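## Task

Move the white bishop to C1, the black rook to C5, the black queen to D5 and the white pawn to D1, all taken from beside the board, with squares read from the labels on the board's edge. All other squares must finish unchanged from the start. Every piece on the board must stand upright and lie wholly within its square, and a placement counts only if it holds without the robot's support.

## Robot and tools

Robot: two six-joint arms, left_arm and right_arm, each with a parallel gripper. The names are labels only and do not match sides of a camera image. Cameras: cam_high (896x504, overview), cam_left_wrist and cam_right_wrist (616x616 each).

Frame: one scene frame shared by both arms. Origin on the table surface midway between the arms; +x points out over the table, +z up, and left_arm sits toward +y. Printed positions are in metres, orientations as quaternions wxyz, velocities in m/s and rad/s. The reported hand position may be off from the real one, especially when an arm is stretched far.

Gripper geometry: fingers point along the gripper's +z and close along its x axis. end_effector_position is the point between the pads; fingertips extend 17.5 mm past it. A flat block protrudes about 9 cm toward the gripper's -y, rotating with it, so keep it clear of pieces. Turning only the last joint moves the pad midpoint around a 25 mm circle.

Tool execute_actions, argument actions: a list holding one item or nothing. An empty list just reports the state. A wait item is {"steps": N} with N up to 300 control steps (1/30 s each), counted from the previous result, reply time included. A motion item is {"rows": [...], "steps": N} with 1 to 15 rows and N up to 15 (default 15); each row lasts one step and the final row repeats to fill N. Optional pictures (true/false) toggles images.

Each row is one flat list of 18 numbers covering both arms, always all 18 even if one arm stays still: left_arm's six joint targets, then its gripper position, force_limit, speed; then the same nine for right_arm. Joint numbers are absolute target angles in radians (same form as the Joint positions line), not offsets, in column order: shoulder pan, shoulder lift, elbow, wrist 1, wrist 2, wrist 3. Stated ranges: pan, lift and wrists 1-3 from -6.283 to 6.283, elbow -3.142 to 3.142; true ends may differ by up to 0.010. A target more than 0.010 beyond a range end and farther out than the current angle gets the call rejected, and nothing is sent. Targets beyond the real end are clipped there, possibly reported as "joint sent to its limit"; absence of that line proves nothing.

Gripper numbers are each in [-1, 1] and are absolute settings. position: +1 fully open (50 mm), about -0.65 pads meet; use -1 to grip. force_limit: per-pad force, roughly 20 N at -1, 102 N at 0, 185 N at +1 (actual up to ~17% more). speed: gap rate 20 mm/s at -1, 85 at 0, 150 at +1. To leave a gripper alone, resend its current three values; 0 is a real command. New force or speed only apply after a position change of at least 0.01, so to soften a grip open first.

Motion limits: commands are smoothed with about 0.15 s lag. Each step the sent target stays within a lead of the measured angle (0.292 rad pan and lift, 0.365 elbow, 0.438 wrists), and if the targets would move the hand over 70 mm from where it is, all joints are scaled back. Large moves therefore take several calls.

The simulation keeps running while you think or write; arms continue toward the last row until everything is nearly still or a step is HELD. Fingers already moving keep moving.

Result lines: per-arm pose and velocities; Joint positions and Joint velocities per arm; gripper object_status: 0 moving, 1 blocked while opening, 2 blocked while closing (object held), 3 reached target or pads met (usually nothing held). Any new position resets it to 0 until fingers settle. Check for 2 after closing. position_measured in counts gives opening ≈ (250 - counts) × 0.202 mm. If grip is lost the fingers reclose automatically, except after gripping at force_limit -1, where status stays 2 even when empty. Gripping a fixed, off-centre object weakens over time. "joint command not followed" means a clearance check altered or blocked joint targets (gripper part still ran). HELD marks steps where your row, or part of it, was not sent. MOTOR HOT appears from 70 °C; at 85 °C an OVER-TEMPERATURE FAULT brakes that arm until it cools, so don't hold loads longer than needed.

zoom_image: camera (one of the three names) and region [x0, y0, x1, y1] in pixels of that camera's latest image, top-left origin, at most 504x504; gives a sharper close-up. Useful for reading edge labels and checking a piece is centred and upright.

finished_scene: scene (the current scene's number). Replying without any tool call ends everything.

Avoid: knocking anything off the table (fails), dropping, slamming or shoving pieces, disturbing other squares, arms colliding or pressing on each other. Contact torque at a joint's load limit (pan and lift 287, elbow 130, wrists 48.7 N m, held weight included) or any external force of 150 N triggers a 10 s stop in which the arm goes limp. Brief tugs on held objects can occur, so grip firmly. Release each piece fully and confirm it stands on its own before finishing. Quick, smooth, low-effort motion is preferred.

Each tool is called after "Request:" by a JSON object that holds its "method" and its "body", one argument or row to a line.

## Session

Request:
{"method": "execute_actions", "body": {
  "actions": []
}}

Scene clock: 0.00 s of 5200.00 s.
left_arm: end_effector_position=(+0.6649, +0.5103, +0.3062) position_measured=3 object_status=3 end_effector_quat_wxyz=(-0.418, -0.438, +0.774, +0.186) end_effector_velocity=(-0.000, -0.000, -0.000) end_effector_angular_velocity=(+0.000, +0.001, -0.001) | right_arm: end_effector_position=(+0.3117, -0.5538, +0.1945) position_measured=3 object_status=3 end_effector_quat_wxyz=(-0.227, +0.347, +0.814, -0.407) end_effector_velocity=(+0.000, -0.000, +0.000) end_effector_angular_velocity=(-0.001, -0.001, -0.001)
Joint positions: left_arm=[ 2.593 -1.136  1.429 -0.962 -1.924 -2.772] | right_arm=[ 2.911 -1.715  2.446 -1.552 -2.257 -0.703]
Joint velocities: left_arm=[-0.     0.     0.     0.001  0.     0.001] | right_arm=[ 0.     0.    -0.001  0.    -0.     0.001]

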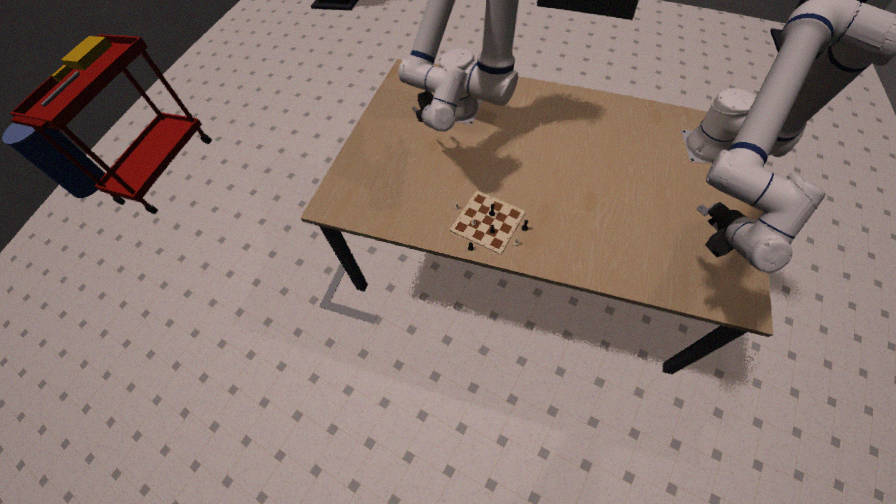

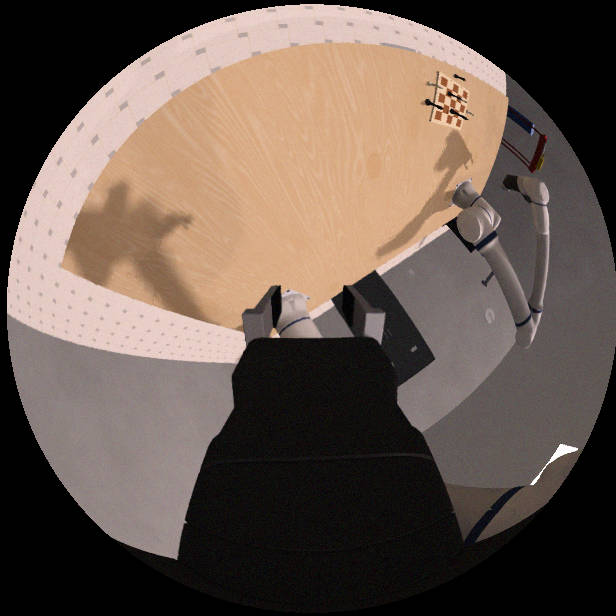

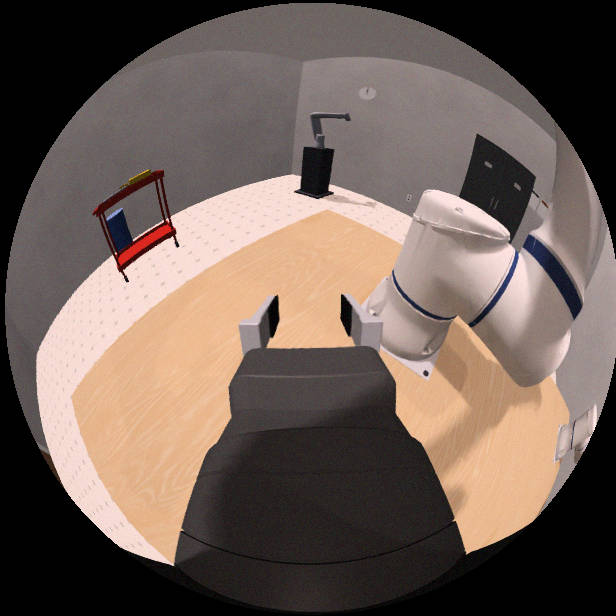

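Request:
{"method": "execute_actions", "body": {
  "actions": [
    {"rows":[[2.593,-1.136,1.429,-0.962,-1.924,-2.772,1,0,0,3.45,-1.45,1.83,-1.951,-1.571,-1.243,0.5,0,0]]}
  ],
  "pictures": false
}}

Request:
{"method": "execute_actions", "body": {
  "actions": [
    {"steps":50}
  ]
}}

Request:
{"method": "zoom_image", "body": {
  "camera": "cam_right_wrist",
  "region": [226,170,394,338]
}}

Scene clock: 3.40 s of 5200.00 s.
left_arm: end_effector_position=(+0.6649, +0.5102, +0.3063) position_measured=3 object_status=3 end_effector_quat_wxyz=(-0.418, -0.438, +0.774, +0.186) end_effector_velocity=(-0.000, -0.000, -0.000) end_effector_angular_velocity=(-0.000, -0.000, -0.001) | right_arm: end_effector_position=(+0.4622, -0.4741, +0.1884) position_measured=78 object_status=3 end_effector_quat_wxyz=(-0.169, +0.278, +0.903, -0.281) end_effector_velocity=(+0.288, +0.218, +0.023) end_effector_angular_velocity=(+0.539, -0.346, +0.371)
Joint positions: left_arm=[ 2.593 -1.136  1.429 -0.962 -1.924 -2.772] | right_arm=[ 3.062 -1.603  2.257 -1.72  -2.031 -0.918]
Joint velocities: left_arm=[-0.001  0.    -0.     0.     0.     0.   ] | right_arm=[ 0.31   0.174 -0.385 -0.258  0.462 -0.362]
Steps of this call (steps 1 to 87: nothing new was sent; steps 88 to 102: all 15 steps of this action). Readings (joint positions | what the end effector reports):
88: left_arm=[2.593 -1.136 1.429 -0.962 -1.924 -2.772] | right_arm=[2.911 -1.715 2.445 -1.552 -2.257 -0.704] | left_arm position_measured=3 object_status=3 | right_arm position_measured=6 object_status=0
89: left_arm=[2.593 -1.136 1.429 -0.962 -1.924 -2.772] | right_arm=[2.921 -1.706 2.435 -1.565 -2.242 -0.718] | left_arm position_measured=3 object_status=3 | right_arm position_measured=20 object_status=0
91: left_arm=[2.593 -1.136 1.429 -0.962 -1.924 -2.772] | right_arm=[2.944 -1.685 2.404 -1.597 -2.207 -0.753] | left_arm position_measured=3 object_status=3 | right_arm position_measured=48 object_status=0
95: left_arm=[2.593 -1.136 1.429 -0.962 -1.924 -2.772] | right_arm=[2.987 -1.651 2.350 -1.649 -2.142 -0.818] | left_arm position_measured=3 object_status=3 | right_arm position_measured=78 object_status=0
102: the state above

Scene clock: 5.07 s of 5200.00 s.
left_arm: end_effector_position=(+0.6649, +0.5102, +0.3063) position_measured=3 object_status=3 end_effector_quat_wxyz=(-0.418, -0.438, +0.774, +0.186) end_effector_velocity=(-0.000, +0.000, -0.001) end_effector_angular_velocity=(+0.001, +0.003, -0.000) | right_arm: end_effector_position=(+0.6894, -0.1055, +0.2982) position_measured=78 object_status=3 end_effector_quat_wxyz=(-0.000, +0.003, +1.000, -0.000) end_effector_velocity=(+0.001, +0.005, +0.003) end_effector_angular_velocity=(+0.006, -0.004, +0.006)
Joint positions: left_arm=[ 2.593 -1.136  1.429 -0.962 -1.924 -2.772] | right_arm=[ 3.449 -1.45   1.831 -1.951 -1.572 -1.243]
Joint velocities: left_arm=[0.    0.001 0.001 0.001 0.    0.   ] | right_arm=[ 0.004  0.001 -0.005 -0.002  0.005 -0.003]
Steps of this call (steps 1 to 50: the robot went on to your last target). Readings (joint positions | what the end effector reports):
1: left_arm=[2.593 -1.136 1.429 -0.962 -1.924 -2.772] | right_arm=[3.072 -1.598 2.244 -1.729 -2.015 -0.931] | left_arm position_measured=3 object_status=3 | right_arm position_measured=78 object_status=3
2: left_arm=[2.593 -1.136 1.429 -0.962 -1.924 -2.772] | right_arm=[3.082 -1.592 2.231 -1.737 -1.999 -0.942] | left_arm position_measured=3 object_status=3 | right_arm position_measured=78 object_status=3
4: left_arm=[2.593 -1.136 1.429 -0.962 -1.924 -2.772] | right_arm=[3.103 -1.582 2.205 -1.752 -1.969 -0.964] | left_arm position_measured=3 object_status=3 | right_arm position_measured=78 object_status=3
8: left_arm=[2.593 -1.136 1.429 -0.962 -1.924 -2.772] | right_arm=[3.145 -1.564 2.154 -1.780 -1.913 -1.003] | left_arm position_measured=3 object_status=3 | right_arm position_measured=78 object_status=3
50: the state above

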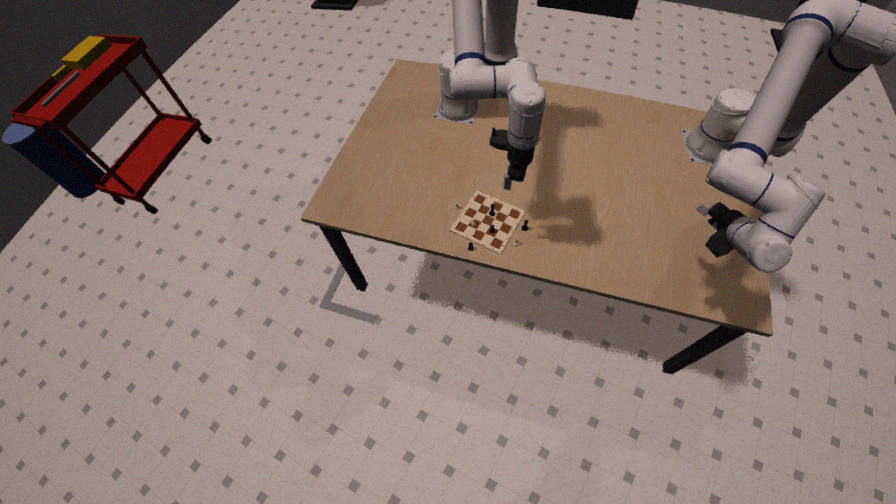

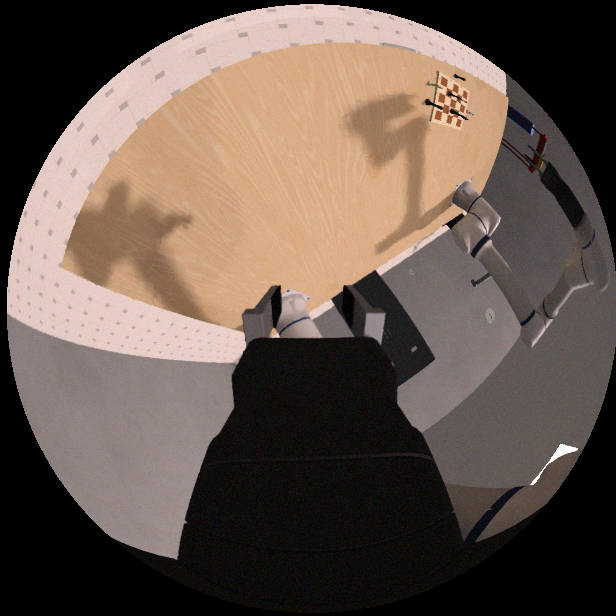

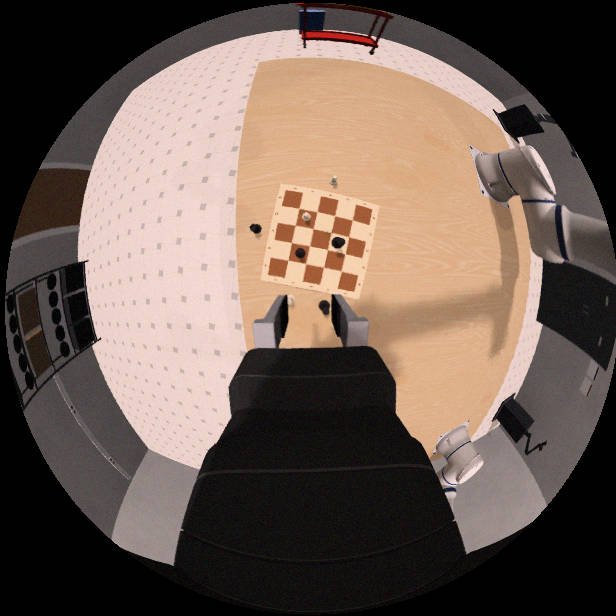

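Region (226, 170, 394, 338) of cam_right_wrist's 616x616 image, scaled by 3.000, with more detail than that image has.

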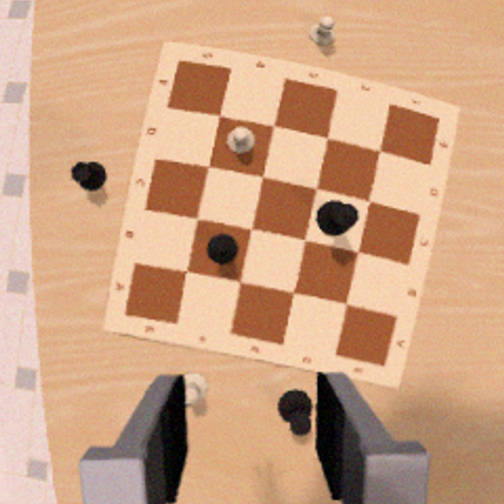

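Request:
{"method": "execute_actions", "body": {
  "actions": [
    {"rows":[[2.593,-1.136,1.429,-0.962,-1.924,-2.772,1,0,0,3.1634,-1.484,2.2603,-2.3473,-1.571,-1.53,0.5,0,0]]}
  ],
  "pictures": false
}}

Request:
{"method": "execute_actions", "body": {
  "actions": [
    {"steps":25}
  ]
}}

Scene clock: 10.30 s of 5200.00 s.
left_arm: end_effector_position=(+0.6649, +0.5102, +0.3063) position_measured=3 object_status=3 end_effector_quat_wxyz=(-0.418, -0.438, +0.774, +0.186) end_effector_velocity=(-0.001, -0.001, -0.001) end_effector_angular_velocity=(+0.001, +0.001, -0.000) | right_arm: end_effector_position=(+0.6742, -0.2315, +0.1819) position_measured=78 object_status=3 end_effector_quat_wxyz=(+0.003, +0.003, +1.000, +0.000) end_effector_velocity=(-0.102, -0.258, -0.245) end_effector_angular_velocity=(-0.005, +0.016, -0.002)
Joint positions: left_arm=[ 2.593 -1.136  1.429 -0.962 -1.924 -2.772] | right_arm=[ 3.275 -1.471  2.087 -2.193 -1.571 -1.418]
Joint velocities: left_arm=[-0.001 -0.     0.002 -0.001 -0.    -0.001] | right_arm=[-0.371 -0.042  0.57  -0.511 -0.    -0.369]
Steps of this call (steps 1 to 15: the robot went on to your last target; steps 16 to 90: nothing new was sent; then 1.73 s passed at rest; steps 91 to 105: all 15 steps of this action). Readings (joint positions | what the end effector reports):
91: left_arm=[2.593 -1.136 1.429 -0.962 -1.924 -2.772] | right_arm=[3.450 -1.450 1.830 -1.951 -1.571 -1.243] | left_arm position_measured=3 object_status=3 | right_arm position_measured=78 object_status=3
92: left_arm=[2.593 -1.136 1.429 -0.962 -1.924 -2.772] | right_arm=[3.440 -1.451 1.842 -1.966 -1.571 -1.254] | left_arm position_measured=3 object_status=3 | right_arm position_measured=78 object_status=3
94: left_arm=[2.593 -1.136 1.429 -0.962 -1.924 -2.772] | right_arm=[3.411 -1.454 1.881 -2.005 -1.571 -1.283] | left_arm position_measured=3 object_status=3 | right_arm position_measured=78 object_status=3
98: left_arm=[2.593 -1.136 1.429 -0.962 -1.924 -2.772] | right_arm=[3.361 -1.460 1.954 -2.074 -1.571 -1.332] | left_arm position_measured=3 object_status=3 | right_arm position_measured=78 object_status=3
105: the state above

Scene clock: 11.13 s of 5200.00 s.
left_arm: end_effector_position=(+0.6649, +0.5102, +0.3063) position_measured=3 object_status=3 end_effector_quat_wxyz=(-0.418, -0.438, +0.774, +0.186) end_effector_velocity=(-0.000, -0.001, +0.000) end_effector_angular_velocity=(+0.000, -0.000, -0.002) | right_arm: end_effector_position=(+0.6327, -0.3039, +0.1125) position_measured=78 object_status=3 end_effector_quat_wxyz=(+0.000, +0.003, +1.000, -0.000) end_effector_velocity=(-0.000, -0.001, -0.000) end_effector_angular_velocity=(+0.000, -0.001, -0.000)
Joint positions: left_arm=[ 2.593 -1.136  1.429 -0.962 -1.924 -2.772] | right_arm=[ 3.164 -1.484  2.26  -2.347 -1.571 -1.53 ]
Joint velocities: left_arm=[-0.002 -0.     0.     0.     0.    -0.   ] | right_arm=[-0.002 -0.001  0.003 -0.003  0.    -0.002]
Steps of this call (steps 1 to 25: the robot went on to your last target). Readings (joint positions | what the end effector reports):
1: left_arm=[2.593 -1.136 1.429 -0.962 -1.924 -2.772] | right_arm=[3.263 -1.472 2.107 -2.210 -1.571 -1.431] | left_arm position_measured=3 object_status=3 | right_arm position_measured=78 object_status=3
2: left_arm=[2.593 -1.136 1.429 -0.962 -1.924 -2.772] | right_arm=[3.250 -1.474 2.126 -2.228 -1.571 -1.443] | left_arm position_measured=3 object_status=3 | right_arm position_measured=78 object_status=3
4: left_arm=[2.593 -1.136 1.429 -0.962 -1.924 -2.772] | right_arm=[3.224 -1.477 2.166 -2.263 -1.571 -1.469] | left_arm position_measured=3 object_status=3 | right_arm position_measured=78 object_status=3
8: left_arm=[2.593 -1.136 1.429 -0.962 -1.924 -2.772] | right_arm=[3.185 -1.481 2.226 -2.317 -1.571 -1.508] | left_arm position_measured=3 object_status=3 | right_arm position_measured=78 object_status=3
25: the state above

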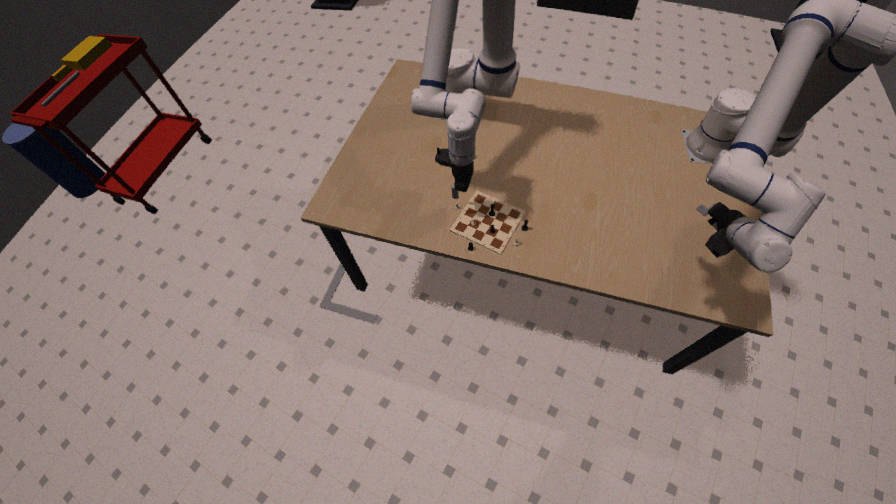

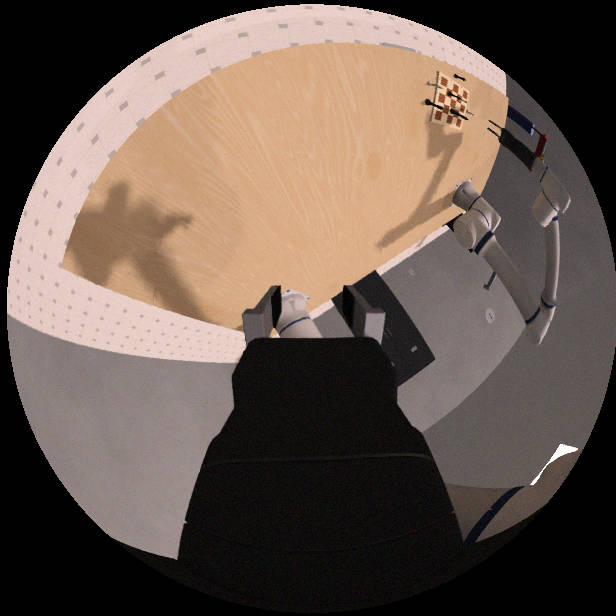

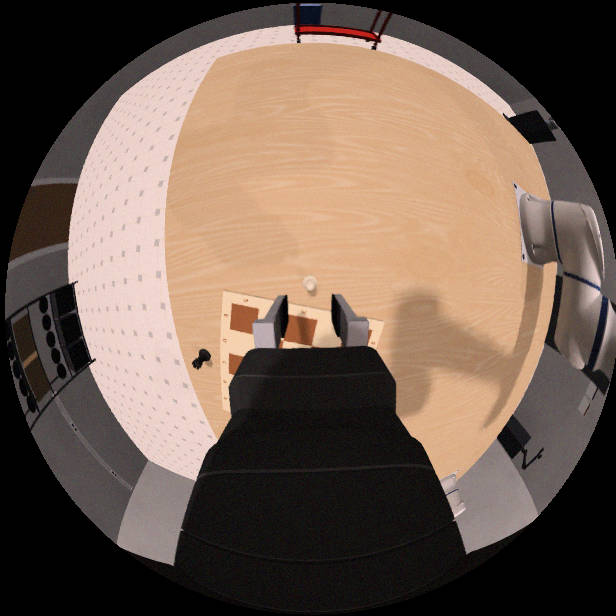

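Request:
{"method": "execute_actions", "body": {
  "actions": [
    {"rows":[[2.593,-1.136,1.429,-0.962,-1.924,-2.772,1,0,0,3.1514,-1.3506,2.3161,-2.5365,-1.571,-1.542,0.5,0,0]]}
  ],
  "pictures": false
}}

Request:
{"method": "execute_actions", "body": {
  "actions": [
    {"rows":[[2.593,-1.136,1.429,-0.962,-1.924,-2.772,1,0,0,3.1514,-1.3506,2.3161,-2.5365,-1.571,-1.542,-1,0,0]]}
  ],
  "pictures": false
}}

Request:
{"method": "execute_actions", "body": {
  "actions": [
    {"rows":[[2.593,-1.136,1.429,-0.962,-1.924,-2.772,1,0,0,3.1514,-1.484,2.2603,-2.3473,-1.571,-1.542,-1,0,0]]}
  ],
  "pictures": false
}}

Request:
{"method": "execute_actions", "body": {
  "actions": [
    {"rows":[[2.593,-1.136,1.429,-0.962,-1.924,-2.772,1,0,0,3.3598,-1.5,2.278,-2.349,-1.571,-1.333,-1,0,0]]}
  ],
  "pictures": false
}}

Request:
{"method": "execute_actions", "body": {
  "actions": [
    {"rows":[[2.593,-1.136,1.429,-0.962,-1.924,-2.772,1,0,0,3.3598,-1.3763,2.3271,-2.5218,-1.571,-1.333,-1,0,0]]}
  ]
}}

Request:
{"method": "zoom_image", "body": {
  "camera": "cam_right_wrist",
  "region": [210,200,410,370]
}}

Scene clock: 22.77 s of 5200.00 s.
left_arm: end_effector_position=(+0.6649, +0.5102, +0.3063) position_measured=3 object_status=3 end_effector_quat_wxyz=(-0.418, -0.438, +0.774, +0.186) end_effector_velocity=(+0.001, +0.001, +0.001) end_effector_angular_velocity=(-0.002, -0.002, -0.000) | right_arm: end_effector_position=(+0.6337, -0.3107, +0.0332) position_measured=78 object_status=3 end_effector_quat_wxyz=(+0.000, +0.003, +1.000, -0.000) end_effector_velocity=(-0.002, -0.002, -0.021) end_effector_angular_velocity=(+0.000, -0.000, -0.000)
Joint positions: left_arm=[ 2.593 -1.136  1.429 -0.962 -1.924 -2.772] | right_arm=[ 3.152 -1.355  2.314 -2.53  -1.571 -1.542]
Joint velocities: left_arm=[ 0.001 -0.001 -0.001 -0.     0.     0.002] | right_arm=[-0.003  0.035  0.015 -0.051  0.    -0.003]
Steps of this call (steps 1 to 15: the robot went on to your last target; steps 16 to 90: nothing new was sent; then 8.13 s passed at rest; steps 91 to 105: all 15 steps of this action). Readings (joint positions | what the end effector reports):
91: left_arm=[2.593 -1.136 1.429 -0.962 -1.924 -2.772] | right_arm=[3.163 -1.484 2.260 -2.348 -1.571 -1.530] | left_arm position_measured=3 object_status=3 | right_arm position_measured=78 object_status=3
92: left_arm=[2.593 -1.136 1.429 -0.962 -1.924 -2.772] | right_arm=[3.163 -1.474 2.264 -2.363 -1.571 -1.531] | left_arm position_measured=3 object_status=3 | right_arm position_measured=78 object_status=3
94: left_arm=[2.593 -1.136 1.429 -0.962 -1.924 -2.772] | right_arm=[3.159 -1.431 2.283 -2.422 -1.571 -1.535] | left_arm position_measured=3 object_status=3 | right_arm position_measured=78 object_status=3
98: left_arm=[2.593 -1.136 1.429 -0.962 -1.924 -2.772] | right_arm=[3.154 -1.379 2.304 -2.496 -1.571 -1.539] | left_arm position_measured=3 object_status=3 | right_arm position_measured=78 object_status=3
105: the state above

Scene clock: 23.27 s of 5200.00 s.
left_arm: end_effector_position=(+0.6649, +0.5102, +0.3063) position_measured=3 object_status=3 end_effector_quat_wxyz=(-0.418, -0.438, +0.774, +0.186) end_effector_velocity=(+0.001, -0.001, +0.001) end_effector_angular_velocity=(-0.001, -0.001, -0.001) | right_arm: end_effector_position=(+0.6334, -0.3110, +0.0304) position_measured=210 object_status=0 end_effector_quat_wxyz=(+0.000, +0.003, +1.000, -0.000) end_effector_velocity=(-0.001, -0.000, -0.001) end_effector_angular_velocity=(+0.000, +0.001, +0.000)
Joint positions: left_arm=[ 2.593 -1.136  1.429 -0.962 -1.924 -2.772] | right_arm=[ 3.151 -1.351  2.316 -2.536 -1.571 -1.542]
Joint velocities: left_arm=[-0.001  0.    -0.002  0.    -0.     0.001] | right_arm=[-0.     0.001  0.001 -0.001  0.    -0.001]
Steps of this call (steps 1 to 15: all 15 steps of this action). Readings (joint positions | what the end effector reports):
1: left_arm=[2.593 -1.136 1.429 -0.962 -1.924 -2.772] | right_arm=[3.152 -1.354 2.315 -2.531 -1.571 -1.542] | left_arm position_measured=3 object_status=3 | right_arm position_measured=81 object_status=0
2: left_arm=[2.593 -1.136 1.429 -0.962 -1.924 -2.772] | right_arm=[3.152 -1.353 2.315 -2.533 -1.571 -1.542] | left_arm position_measured=3 object_status=3 | right_arm position_measured=95 object_status=0
4: left_arm=[2.593 -1.136 1.429 -0.962 -1.924 -2.772] | right_arm=[3.152 -1.352 2.315 -2.534 -1.571 -1.542] | left_arm position_measured=3 object_status=3 | right_arm position_measured=123 object_status=0
8: left_arm=[2.593 -1.136 1.429 -0.962 -1.924 -2.772] | right_arm=[3.151 -1.351 2.316 -2.536 -1.571 -1.542] | left_arm position_measured=3 object_status=3 | right_arm position_measured=180 object_status=0
15: the state above

Scene clock: 23.77 s of 5200.00 s.
left_arm: end_effector_position=(+0.6649, +0.5102, +0.3063) position_measured=3 object_status=3 end_effector_quat_wxyz=(-0.418, -0.438, +0.774, +0.186) end_effector_velocity=(+0.000, -0.001, +0.000) end_effector_angular_velocity=(-0.000, -0.001, -0.001) | right_arm: end_effector_position=(+0.6351, -0.3110, +0.1093) position_measured=210 object_status=2 end_effector_quat_wxyz=(+0.000, +0.003, +1.000, -0.000) end_effector_velocity=(-0.001, +0.000, +0.023) end_effector_angular_velocity=(+0.000, -0.000, +0.000)
Joint positions: left_arm=[ 2.593 -1.136  1.429 -0.962 -1.924 -2.772] | right_arm=[ 3.151 -1.479  2.262 -2.354 -1.571 -1.542]
Joint velocities: left_arm=[-0.001 -0.    -0.001 -0.     0.    -0.   ] | right_arm=[ 0.    -0.036 -0.015  0.051  0.     0.   ]
Steps of this call (steps 1 to 15: all 15 steps of this action). Readings (joint positions | what the end effector reports):
1: left_arm=[2.593 -1.136 1.429 -0.962 -1.924 -2.772] | right_arm=[3.151 -1.351 2.316 -2.536 -1.571 -1.542] | left_arm position_measured=3 object_status=3 | right_arm position_measured=210 object_status=0
2: left_arm=[2.593 -1.136 1.429 -0.962 -1.924 -2.772] | right_arm=[3.151 -1.361 2.313 -2.521 -1.571 -1.542] | left_arm position_measured=3 object_status=3 | right_arm position_measured=210 object_status=2
4: left_arm=[2.593 -1.136 1.429 -0.962 -1.924 -2.772] | right_arm=[3.151 -1.404 2.293 -2.461 -1.571 -1.542] | left_arm position_measured=3 object_status=3 | right_arm position_measured=210 object_status=2
8: left_arm=[2.593 -1.136 1.429 -0.962 -1.924 -2.772] | right_arm=[3.151 -1.455 2.272 -2.388 -1.571 -1.542] | left_arm position_measured=3 object_status=3 | right_arm position_measured=210 object_status=2
15: the state above

Scene clock: 24.27 s of 5200.00 s.
left_arm: end_effector_position=(+0.6649, +0.5102, +0.3063) position_measured=3 object_status=3 end_effector_quat_wxyz=(-0.418, -0.438, +0.774, +0.186) end_effector_velocity=(+0.000, -0.000, +0.000) end_effector_angular_velocity=(+0.001, +0.000, +0.001) | right_arm: end_effector_position=(+0.5770, -0.2048, +0.1123) position_measured=210 object_status=2 end_effector_quat_wxyz=(+0.000, +0.003, +1.000, -0.000) end_effector_velocity=(-0.032, +0.047, +0.002) end_effector_angular_velocity=(-0.000, -0.002, -0.001)
Joint positions: left_arm=[ 2.593 -1.136  1.429 -0.962 -1.924 -2.772] | right_arm=[ 3.348 -1.499  2.277 -2.349 -1.571 -1.345]
Joint velocities: left_arm=[-0.     0.    -0.     0.    -0.    -0.001] | right_arm=[ 0.093 -0.01   0.007  0.001 -0.001  0.094]
Steps of this call (steps 1 to 15: all 15 steps of this action). Readings (joint positions | what the end effector reports):
1: left_arm=[2.593 -1.136 1.429 -0.962 -1.924 -2.772] | right_arm=[3.152 -1.480 2.262 -2.352 -1.571 -1.542] | left_arm position_measured=3 object_status=3 | right_arm position_measured=210 object_status=2
2: left_arm=[2.593 -1.136 1.429 -0.962 -1.924 -2.772] | right_arm=[3.162 -1.482 2.262 -2.352 -1.571 -1.531] | left_arm position_measured=3 object_status=3 | right_arm position_measured=210 object_status=2
4: left_arm=[2.593 -1.136 1.429 -0.962 -1.924 -2.772] | right_arm=[3.205 -1.486 2.266 -2.351 -1.571 -1.489] | left_arm position_measured=3 object_status=3 | right_arm position_measured=210 object_status=2
8: left_arm=[2.593 -1.136 1.429 -0.962 -1.924 -2.772] | right_arm=[3.285 -1.493 2.272 -2.350 -1.571 -1.408] | left_arm position_measured=3 object_status=3 | right_arm position_measured=210 object_status=2
15: the state above

Scene clock: 24.77 s of 5200.00 s.
left_arm: end_effector_position=(+0.6649, +0.5102, +0.3063) position_measured=3 object_status=3 end_effector_quat_wxyz=(-0.418, -0.438, +0.774, +0.186) end_effector_velocity=(-0.001, -0.000, -0.002) end_effector_angular_velocity=(+0.001, +0.004, -0.000) | right_arm: end_effector_position=(+0.5734, -0.1987, +0.0408) position_measured=210 object_status=2 end_effector_quat_wxyz=(+0.000, +0.003, +1.000, -0.000) end_effector_velocity=(-0.001, +0.001, -0.017) end_effector_angular_velocity=(+0.001, -0.002, +0.001)
Joint positions: left_arm=[ 2.593 -1.136  1.429 -0.962 -1.924 -2.772] | right_arm=[ 3.36  -1.38   2.325 -2.516 -1.571 -1.333]
Joint velocities: left_arm=[-0.     0.001  0.002  0.001 -0.     0.   ] | right_arm=[ 0.002  0.03   0.011 -0.043  0.     0.001]
Steps of this call (steps 1 to 15: all 15 steps of this action). Readings (joint positions | what the end effector reports):
1: left_arm=[2.593 -1.136 1.429 -0.962 -1.924 -2.772] | right_arm=[3.350 -1.499 2.277 -2.349 -1.571 -1.342] | left_arm position_measured=3 object_status=3 | right_arm position_measured=210 object_status=2
2: left_arm=[2.593 -1.136 1.429 -0.962 -1.924 -2.772] | right_arm=[3.353 -1.489 2.281 -2.364 -1.571 -1.340] | left_arm position_measured=3 object_status=3 | right_arm position_measured=210 object_status=2
4: left_arm=[2.593 -1.136 1.429 -0.962 -1.924 -2.772] | right_arm=[3.355 -1.446 2.300 -2.424 -1.571 -1.338] | left_arm position_measured=3 object_status=3 | right_arm position_measured=210 object_status=2
8: left_arm=[2.593 -1.136 1.429 -0.962 -1.924 -2.772] | right_arm=[3.358 -1.401 2.317 -2.487 -1.571 -1.335] | left_arm position_measured=3 object_status=3 | right_arm position_measured=210 object_status=2
15: the state above

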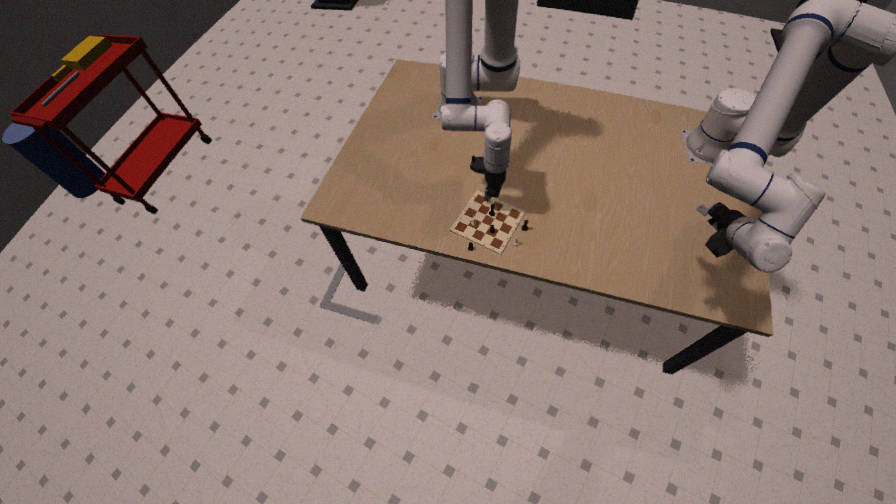

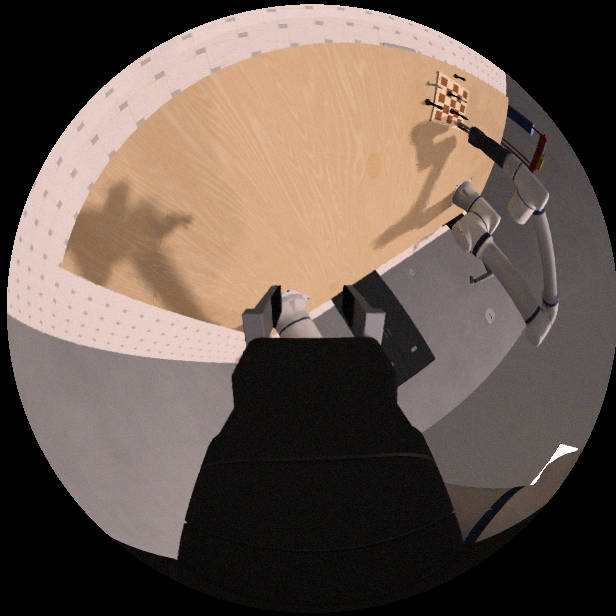

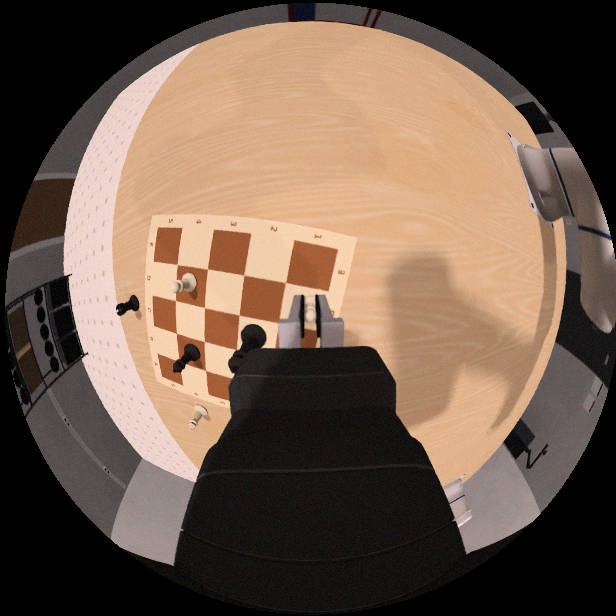

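Region (210, 200, 410, 370) of cam_right_wrist's 616x616 image, scaled by 2.520, with more detail than that image has; it fills the top 428 rows of this view, and the rest is white.

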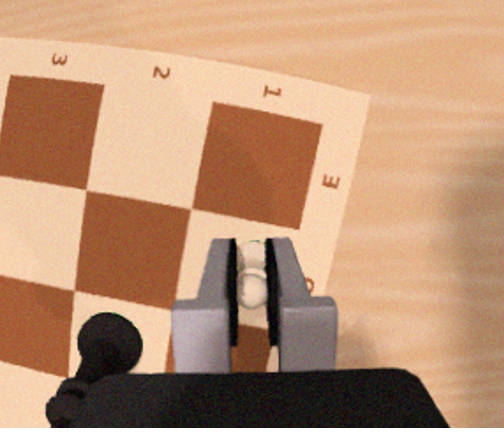

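Request:
{"method": "execute_actions", "body": {
  "actions": [
    {"rows":[[2.593,-1.136,1.429,-0.962,-1.924,-2.772,1,0,0,3.3598,-1.3655,2.3156,-2.5211,-1.571,-1.333,-1,0,0]]}
  ],
  "pictures": false
}}

Request:
{"method": "execute_actions", "body": {
  "actions": [
    {"rows":[[2.593,-1.136,1.429,-0.962,-1.924,-2.772,1,0,0,3.3598,-1.3655,2.3156,-2.5211,-1.571,-1.333,0.3,0,-0.5]]}
  ],
  "pictures": false
}}

Request:
{"method": "execute_actions", "body": {
  "actions": [
    {"rows":[[2.593,-1.136,1.429,-0.962,-1.924,-2.772,1,0,0,3.3598,-1.49,2.267,-2.348,-1.571,-1.333,0.3,0,-0.5]]}
  ],
  "pictures": false
}}

Request:
{"method": "execute_actions", "body": {
  "actions": [
    {"rows":[[2.593,-1.136,1.429,-0.962,-1.924,-2.772,1,0,0,3.5084,-1.1874,1.8649,-2.2485,-1.571,-1.1846,0.6,0,0]]}
  ],
  "pictures": false
}}

Request:
{"method": "execute_actions", "body": {
  "actions": [
    {"steps":15}
  ]
}}

Request:
{"method": "zoom_image", "body": {
  "camera": "cam_right_wrist",
  "region": [230,100,482,352]
}}

Scene clock: 32.27 s of 5200.00 s.
left_arm: end_effector_position=(+0.6649, +0.5102, +0.3063) position_measured=3 object_status=3 end_effector_quat_wxyz=(-0.418, -0.438, +0.774, +0.186) end_effector_velocity=(+0.001, +0.001, -0.000) end_effector_angular_velocity=(-0.001, -0.001, +0.000) | right_arm: end_effector_position=(+0.5796, -0.1970, +0.0374) position_measured=210 object_status=2 end_effector_quat_wxyz=(+0.000, +0.003, +1.000, -0.000) end_effector_velocity=(+0.001, +0.000, +0.000) end_effector_angular_velocity=(-0.000, -0.001, -0.000)
Joint positions: left_arm=[ 2.593 -1.136  1.429 -0.962 -1.924 -2.772] | right_arm=[ 3.36  -1.366  2.316 -2.521 -1.571 -1.333]
Joint velocities: left_arm=[ 0.001  0.    -0.001 -0.     0.     0.001] | right_arm=[ 0.     0.001 -0.002  0.    -0.001  0.   ]
Steps of this call (steps 1 to 15: the robot went on to your last target; steps 16 to 90: nothing new was sent; then 4.00 s passed at rest; steps 91 to 105: all 15 steps of this action). Readings (joint positions | what the end effector reports):
91: left_arm=[2.593 -1.136 1.429 -0.962 -1.924 -2.772] | right_arm=[3.360 -1.376 2.327 -2.522 -1.571 -1.333] | left_arm position_measured=3 object_status=3 | right_arm position_measured=210 object_status=2
92: left_arm=[2.593 -1.136 1.429 -0.962 -1.924 -2.772] | right_arm=[3.360 -1.375 2.326 -2.522 -1.571 -1.333] | left_arm position_measured=3 object_status=3 | right_arm position_measured=210 object_status=2
94: left_arm=[2.593 -1.136 1.429 -0.962 -1.924 -2.772] | right_arm=[3.360 -1.371 2.322 -2.522 -1.571 -1.333] | left_arm position_measured=3 object_status=3 | right_arm position_measured=210 object_status=2
98: left_arm=[2.593 -1.136 1.429 -0.962 -1.924 -2.772] | right_arm=[3.360 -1.367 2.318 -2.521 -1.571 -1.333] | left_arm position_measured=3 object_status=3 | right_arm position_measured=210 object_status=2
105: the state above

Scene clock: 32.77 s of 5200.00 s.
left_arm: end_effector_position=(+0.6649, +0.5102, +0.3063) position_measured=3 object_status=3 end_effector_quat_wxyz=(-0.418, -0.438, +0.774, +0.186) end_effector_velocity=(+0.000, -0.000, -0.001) end_effector_angular_velocity=(-0.001, +0.001, -0.001) | right_arm: end_effector_position=(+0.5798, -0.1970, +0.0373) position_measured=107 object_status=0 end_effector_quat_wxyz=(+0.000, +0.003, +1.000, -0.000) end_effector_velocity=(-0.000, -0.000, -0.000) end_effector_angular_velocity=(+0.000, +0.001, -0.001)
Joint positions: left_arm=[ 2.593 -1.136  1.429 -0.962 -1.924 -2.772] | right_arm=[ 3.36  -1.366  2.316 -2.521 -1.571 -1.333]
Joint velocities: left_arm=[-0.     0.001  0.    -0.    -0.     0.001] | right_arm=[-0.    -0.     0.001  0.     0.     0.001]
Steps of this call (steps 1 to 15: all 15 steps of this action). Readings (joint positions | what the end effector reports):
1: left_arm=[2.593 -1.136 1.429 -0.962 -1.924 -2.772] | right_arm=[3.360 -1.366 2.316 -2.521 -1.571 -1.333] | left_arm position_measured=3 object_status=3 | right_arm position_measured=208 object_status=0
2: left_arm=[2.593 -1.136 1.429 -0.962 -1.924 -2.772] | right_arm=[3.360 -1.366 2.316 -2.521 -1.571 -1.333] | left_arm position_measured=3 object_status=3 | right_arm position_measured=200 object_status=0
4: left_arm=[2.593 -1.136 1.429 -0.962 -1.924 -2.772] | right_arm=[3.360 -1.366 2.316 -2.521 -1.571 -1.333] | left_arm position_measured=3 object_status=3 | right_arm position_measured=183 object_status=0
8: left_arm=[2.593 -1.136 1.429 -0.962 -1.924 -2.772] | right_arm=[3.360 -1.366 2.316 -2.521 -1.571 -1.333] | left_arm position_measured=3 object_status=3 | right_arm position_measured=148 object_status=0
15: the state above

Scene clock: 33.27 s of 5200.00 s.
left_arm: end_effector_position=(+0.6649, +0.5102, +0.3063) position_measured=3 object_status=3 end_effector_quat_wxyz=(-0.418, -0.438, +0.774, +0.186) end_effector_velocity=(+0.001, -0.000, +0.002) end_effector_angular_velocity=(-0.000, -0.003, +0.001) | right_arm: end_effector_position=(+0.5793, -0.1971, +0.1098) position_measured=107 object_status=3 end_effector_quat_wxyz=(+0.000, +0.003, +1.000, -0.000) end_effector_velocity=(-0.001, -0.000, +0.020) end_effector_angular_velocity=(+0.001, -0.002, +0.000)
Joint positions: left_arm=[ 2.593 -1.136  1.429 -0.962 -1.924 -2.772] | right_arm=[ 3.36  -1.486  2.269 -2.354 -1.571 -1.333]
Joint velocities: left_arm=[ 0.    -0.001 -0.002  0.    -0.    -0.001] | right_arm=[ 0.    -0.033 -0.013  0.043  0.    -0.   ]
Steps of this call (steps 1 to 15: all 15 steps of this action). Readings (joint positions | what the end effector reports):
1: left_arm=[2.593 -1.136 1.429 -0.962 -1.924 -2.772] | right_arm=[3.360 -1.366 2.315 -2.521 -1.571 -1.333] | left_arm position_measured=3 object_status=3 | right_arm position_measured=107 object_status=0
2: left_arm=[2.593 -1.136 1.429 -0.962 -1.924 -2.772] | right_arm=[3.360 -1.375 2.312 -2.505 -1.571 -1.333] | left_arm position_measured=3 object_status=3 | right_arm position_measured=107 object_status=0
4: left_arm=[2.593 -1.136 1.429 -0.962 -1.924 -2.772] | right_arm=[3.360 -1.419 2.294 -2.446 -1.571 -1.333] | left_arm position_measured=3 object_status=3 | right_arm position_measured=107 object_status=3
8: left_arm=[2.593 -1.136 1.429 -0.962 -1.924 -2.772] | right_arm=[3.360 -1.465 2.277 -2.383 -1.571 -1.333] | left_arm position_measured=3 object_status=3 | right_arm position_measured=107 object_status=3
15: the state above

Scene clock: 33.77 s of 5200.00 s.
left_arm: end_effector_position=(+0.6649, +0.5102, +0.3063) position_measured=3 object_status=3 end_effector_quat_wxyz=(-0.418, -0.438, +0.774, +0.186) end_effector_velocity=(-0.001, -0.001, -0.000) end_effector_angular_velocity=(+0.001, +0.001, -0.001) | right_arm: end_effector_position=(+0.7022, -0.0796, +0.1153) position_measured=63 object_status=3 end_effector_quat_wxyz=(-0.000, +0.003, +1.000, -0.000) end_effector_velocity=(+0.229, +0.274, -0.015) end_effector_angular_velocity=(+0.003, -0.011, +0.002)
Joint positions: left_arm=[ 2.593 -1.136  1.429 -0.962 -1.924 -2.772] | right_arm=[ 3.477 -1.251  1.952 -2.27  -1.571 -1.216]
Joint velocities: left_arm=[-0.002  0.     0.001  0.    -0.    -0.001] | right_arm=[ 0.24   0.484 -0.661  0.166 -0.     0.238]
Steps of this call (steps 1 to 15: all 15 steps of this action). Readings (joint positions | what the end effector reports):
1: left_arm=[2.593 -1.136 1.429 -0.962 -1.924 -2.772] | right_arm=[3.360 -1.486 2.268 -2.352 -1.571 -1.333] | left_arm position_measured=3 object_status=3 | right_arm position_measured=104 object_status=0
2: left_arm=[2.593 -1.136 1.429 -0.962 -1.924 -2.772] | right_arm=[3.365 -1.477 2.256 -2.348 -1.571 -1.328] | left_arm position_measured=3 object_status=3 | right_arm position_measured=90 object_status=0
4: left_arm=[2.593 -1.136 1.429 -0.962 -1.924 -2.772] | right_arm=[3.385 -1.437 2.205 -2.335 -1.571 -1.308] | left_arm position_measured=3 object_status=3 | right_arm position_measured=65 object_status=0
8: left_arm=[2.593 -1.136 1.429 -0.962 -1.924 -2.772] | right_arm=[3.418 -1.370 2.113 -2.311 -1.571 -1.274] | left_arm position_measured=3 object_status=3 | right_arm position_measured=63 object_status=0
15: the state above

Scene clock: 34.27 s of 5200.00 s.
left_arm: end_effector_position=(+0.6649, +0.5102, +0.3063) position_measured=3 object_status=3 end_effector_quat_wxyz=(-0.418, -0.438, +0.774, +0.186) end_effector_velocity=(-0.000, -0.000, -0.001) end_effector_angular_velocity=(-0.000, +0.001, -0.001) | right_arm: end_effector_position=(+0.7302, -0.0435, +0.1122) position_measured=63 object_status=3 end_effector_quat_wxyz=(+0.000, +0.003, +1.000, -0.000) end_effector_velocity=(+0.005, +0.006, -0.000) end_effector_angular_velocity=(+0.000, -0.001, -0.001)
Joint positions: left_arm=[ 2.593 -1.136  1.429 -0.962 -1.924 -2.772] | right_arm=[ 3.508 -1.189  1.867 -2.249 -1.571 -1.185]
Joint velocities: left_arm=[-0.001  0.001  0.     0.     0.     0.001] | right_arm=[ 0.005  0.01  -0.014  0.003 -0.     0.006]
Steps of this call (steps 1 to 15: the robot went on to your last target). Readings (joint positions | what the end effector reports):
1: left_arm=[2.593 -1.136 1.429 -0.962 -1.924 -2.772] | right_arm=[3.484 -1.236 1.932 -2.265 -1.571 -1.209] | left_arm position_measured=3 object_status=3 | right_arm position_measured=63 object_status=3
2: left_arm=[2.593 -1.136 1.429 -0.962 -1.924 -2.772] | right_arm=[3.490 -1.225 1.916 -2.262 -1.571 -1.203] | left_arm position_measured=3 object_status=3 | right_arm position_measured=63 object_status=3
4: left_arm=[2.593 -1.136 1.429 -0.962 -1.924 -2.772] | right_arm=[3.497 -1.210 1.896 -2.256 -1.571 -1.196] | left_arm position_measured=3 object_status=3 | right_arm position_measured=63 object_status=3
8: left_arm=[2.593 -1.136 1.429 -0.962 -1.924 -2.772] | right_arm=[3.504 -1.195 1.876 -2.251 -1.571 -1.189] | left_arm position_measured=3 object_status=3 | right_arm position_measured=63 object_status=3
15: the state above

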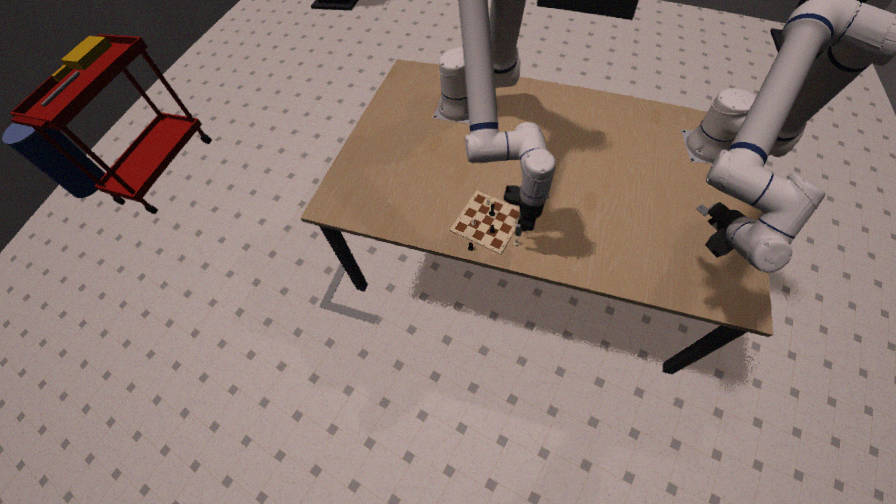

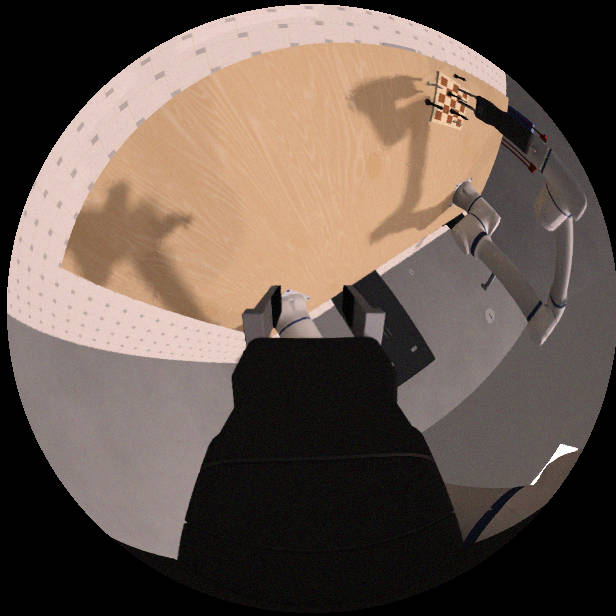

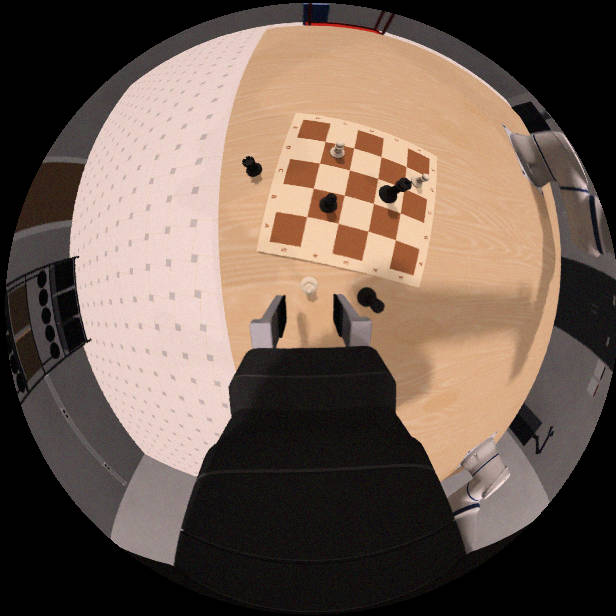

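Region (230, 100, 482, 352) of cam_right_wrist's 616x616 image, scaled by 2.000, with more detail than that image has.

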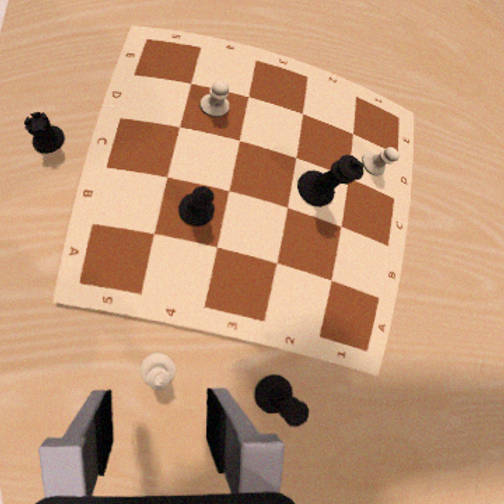

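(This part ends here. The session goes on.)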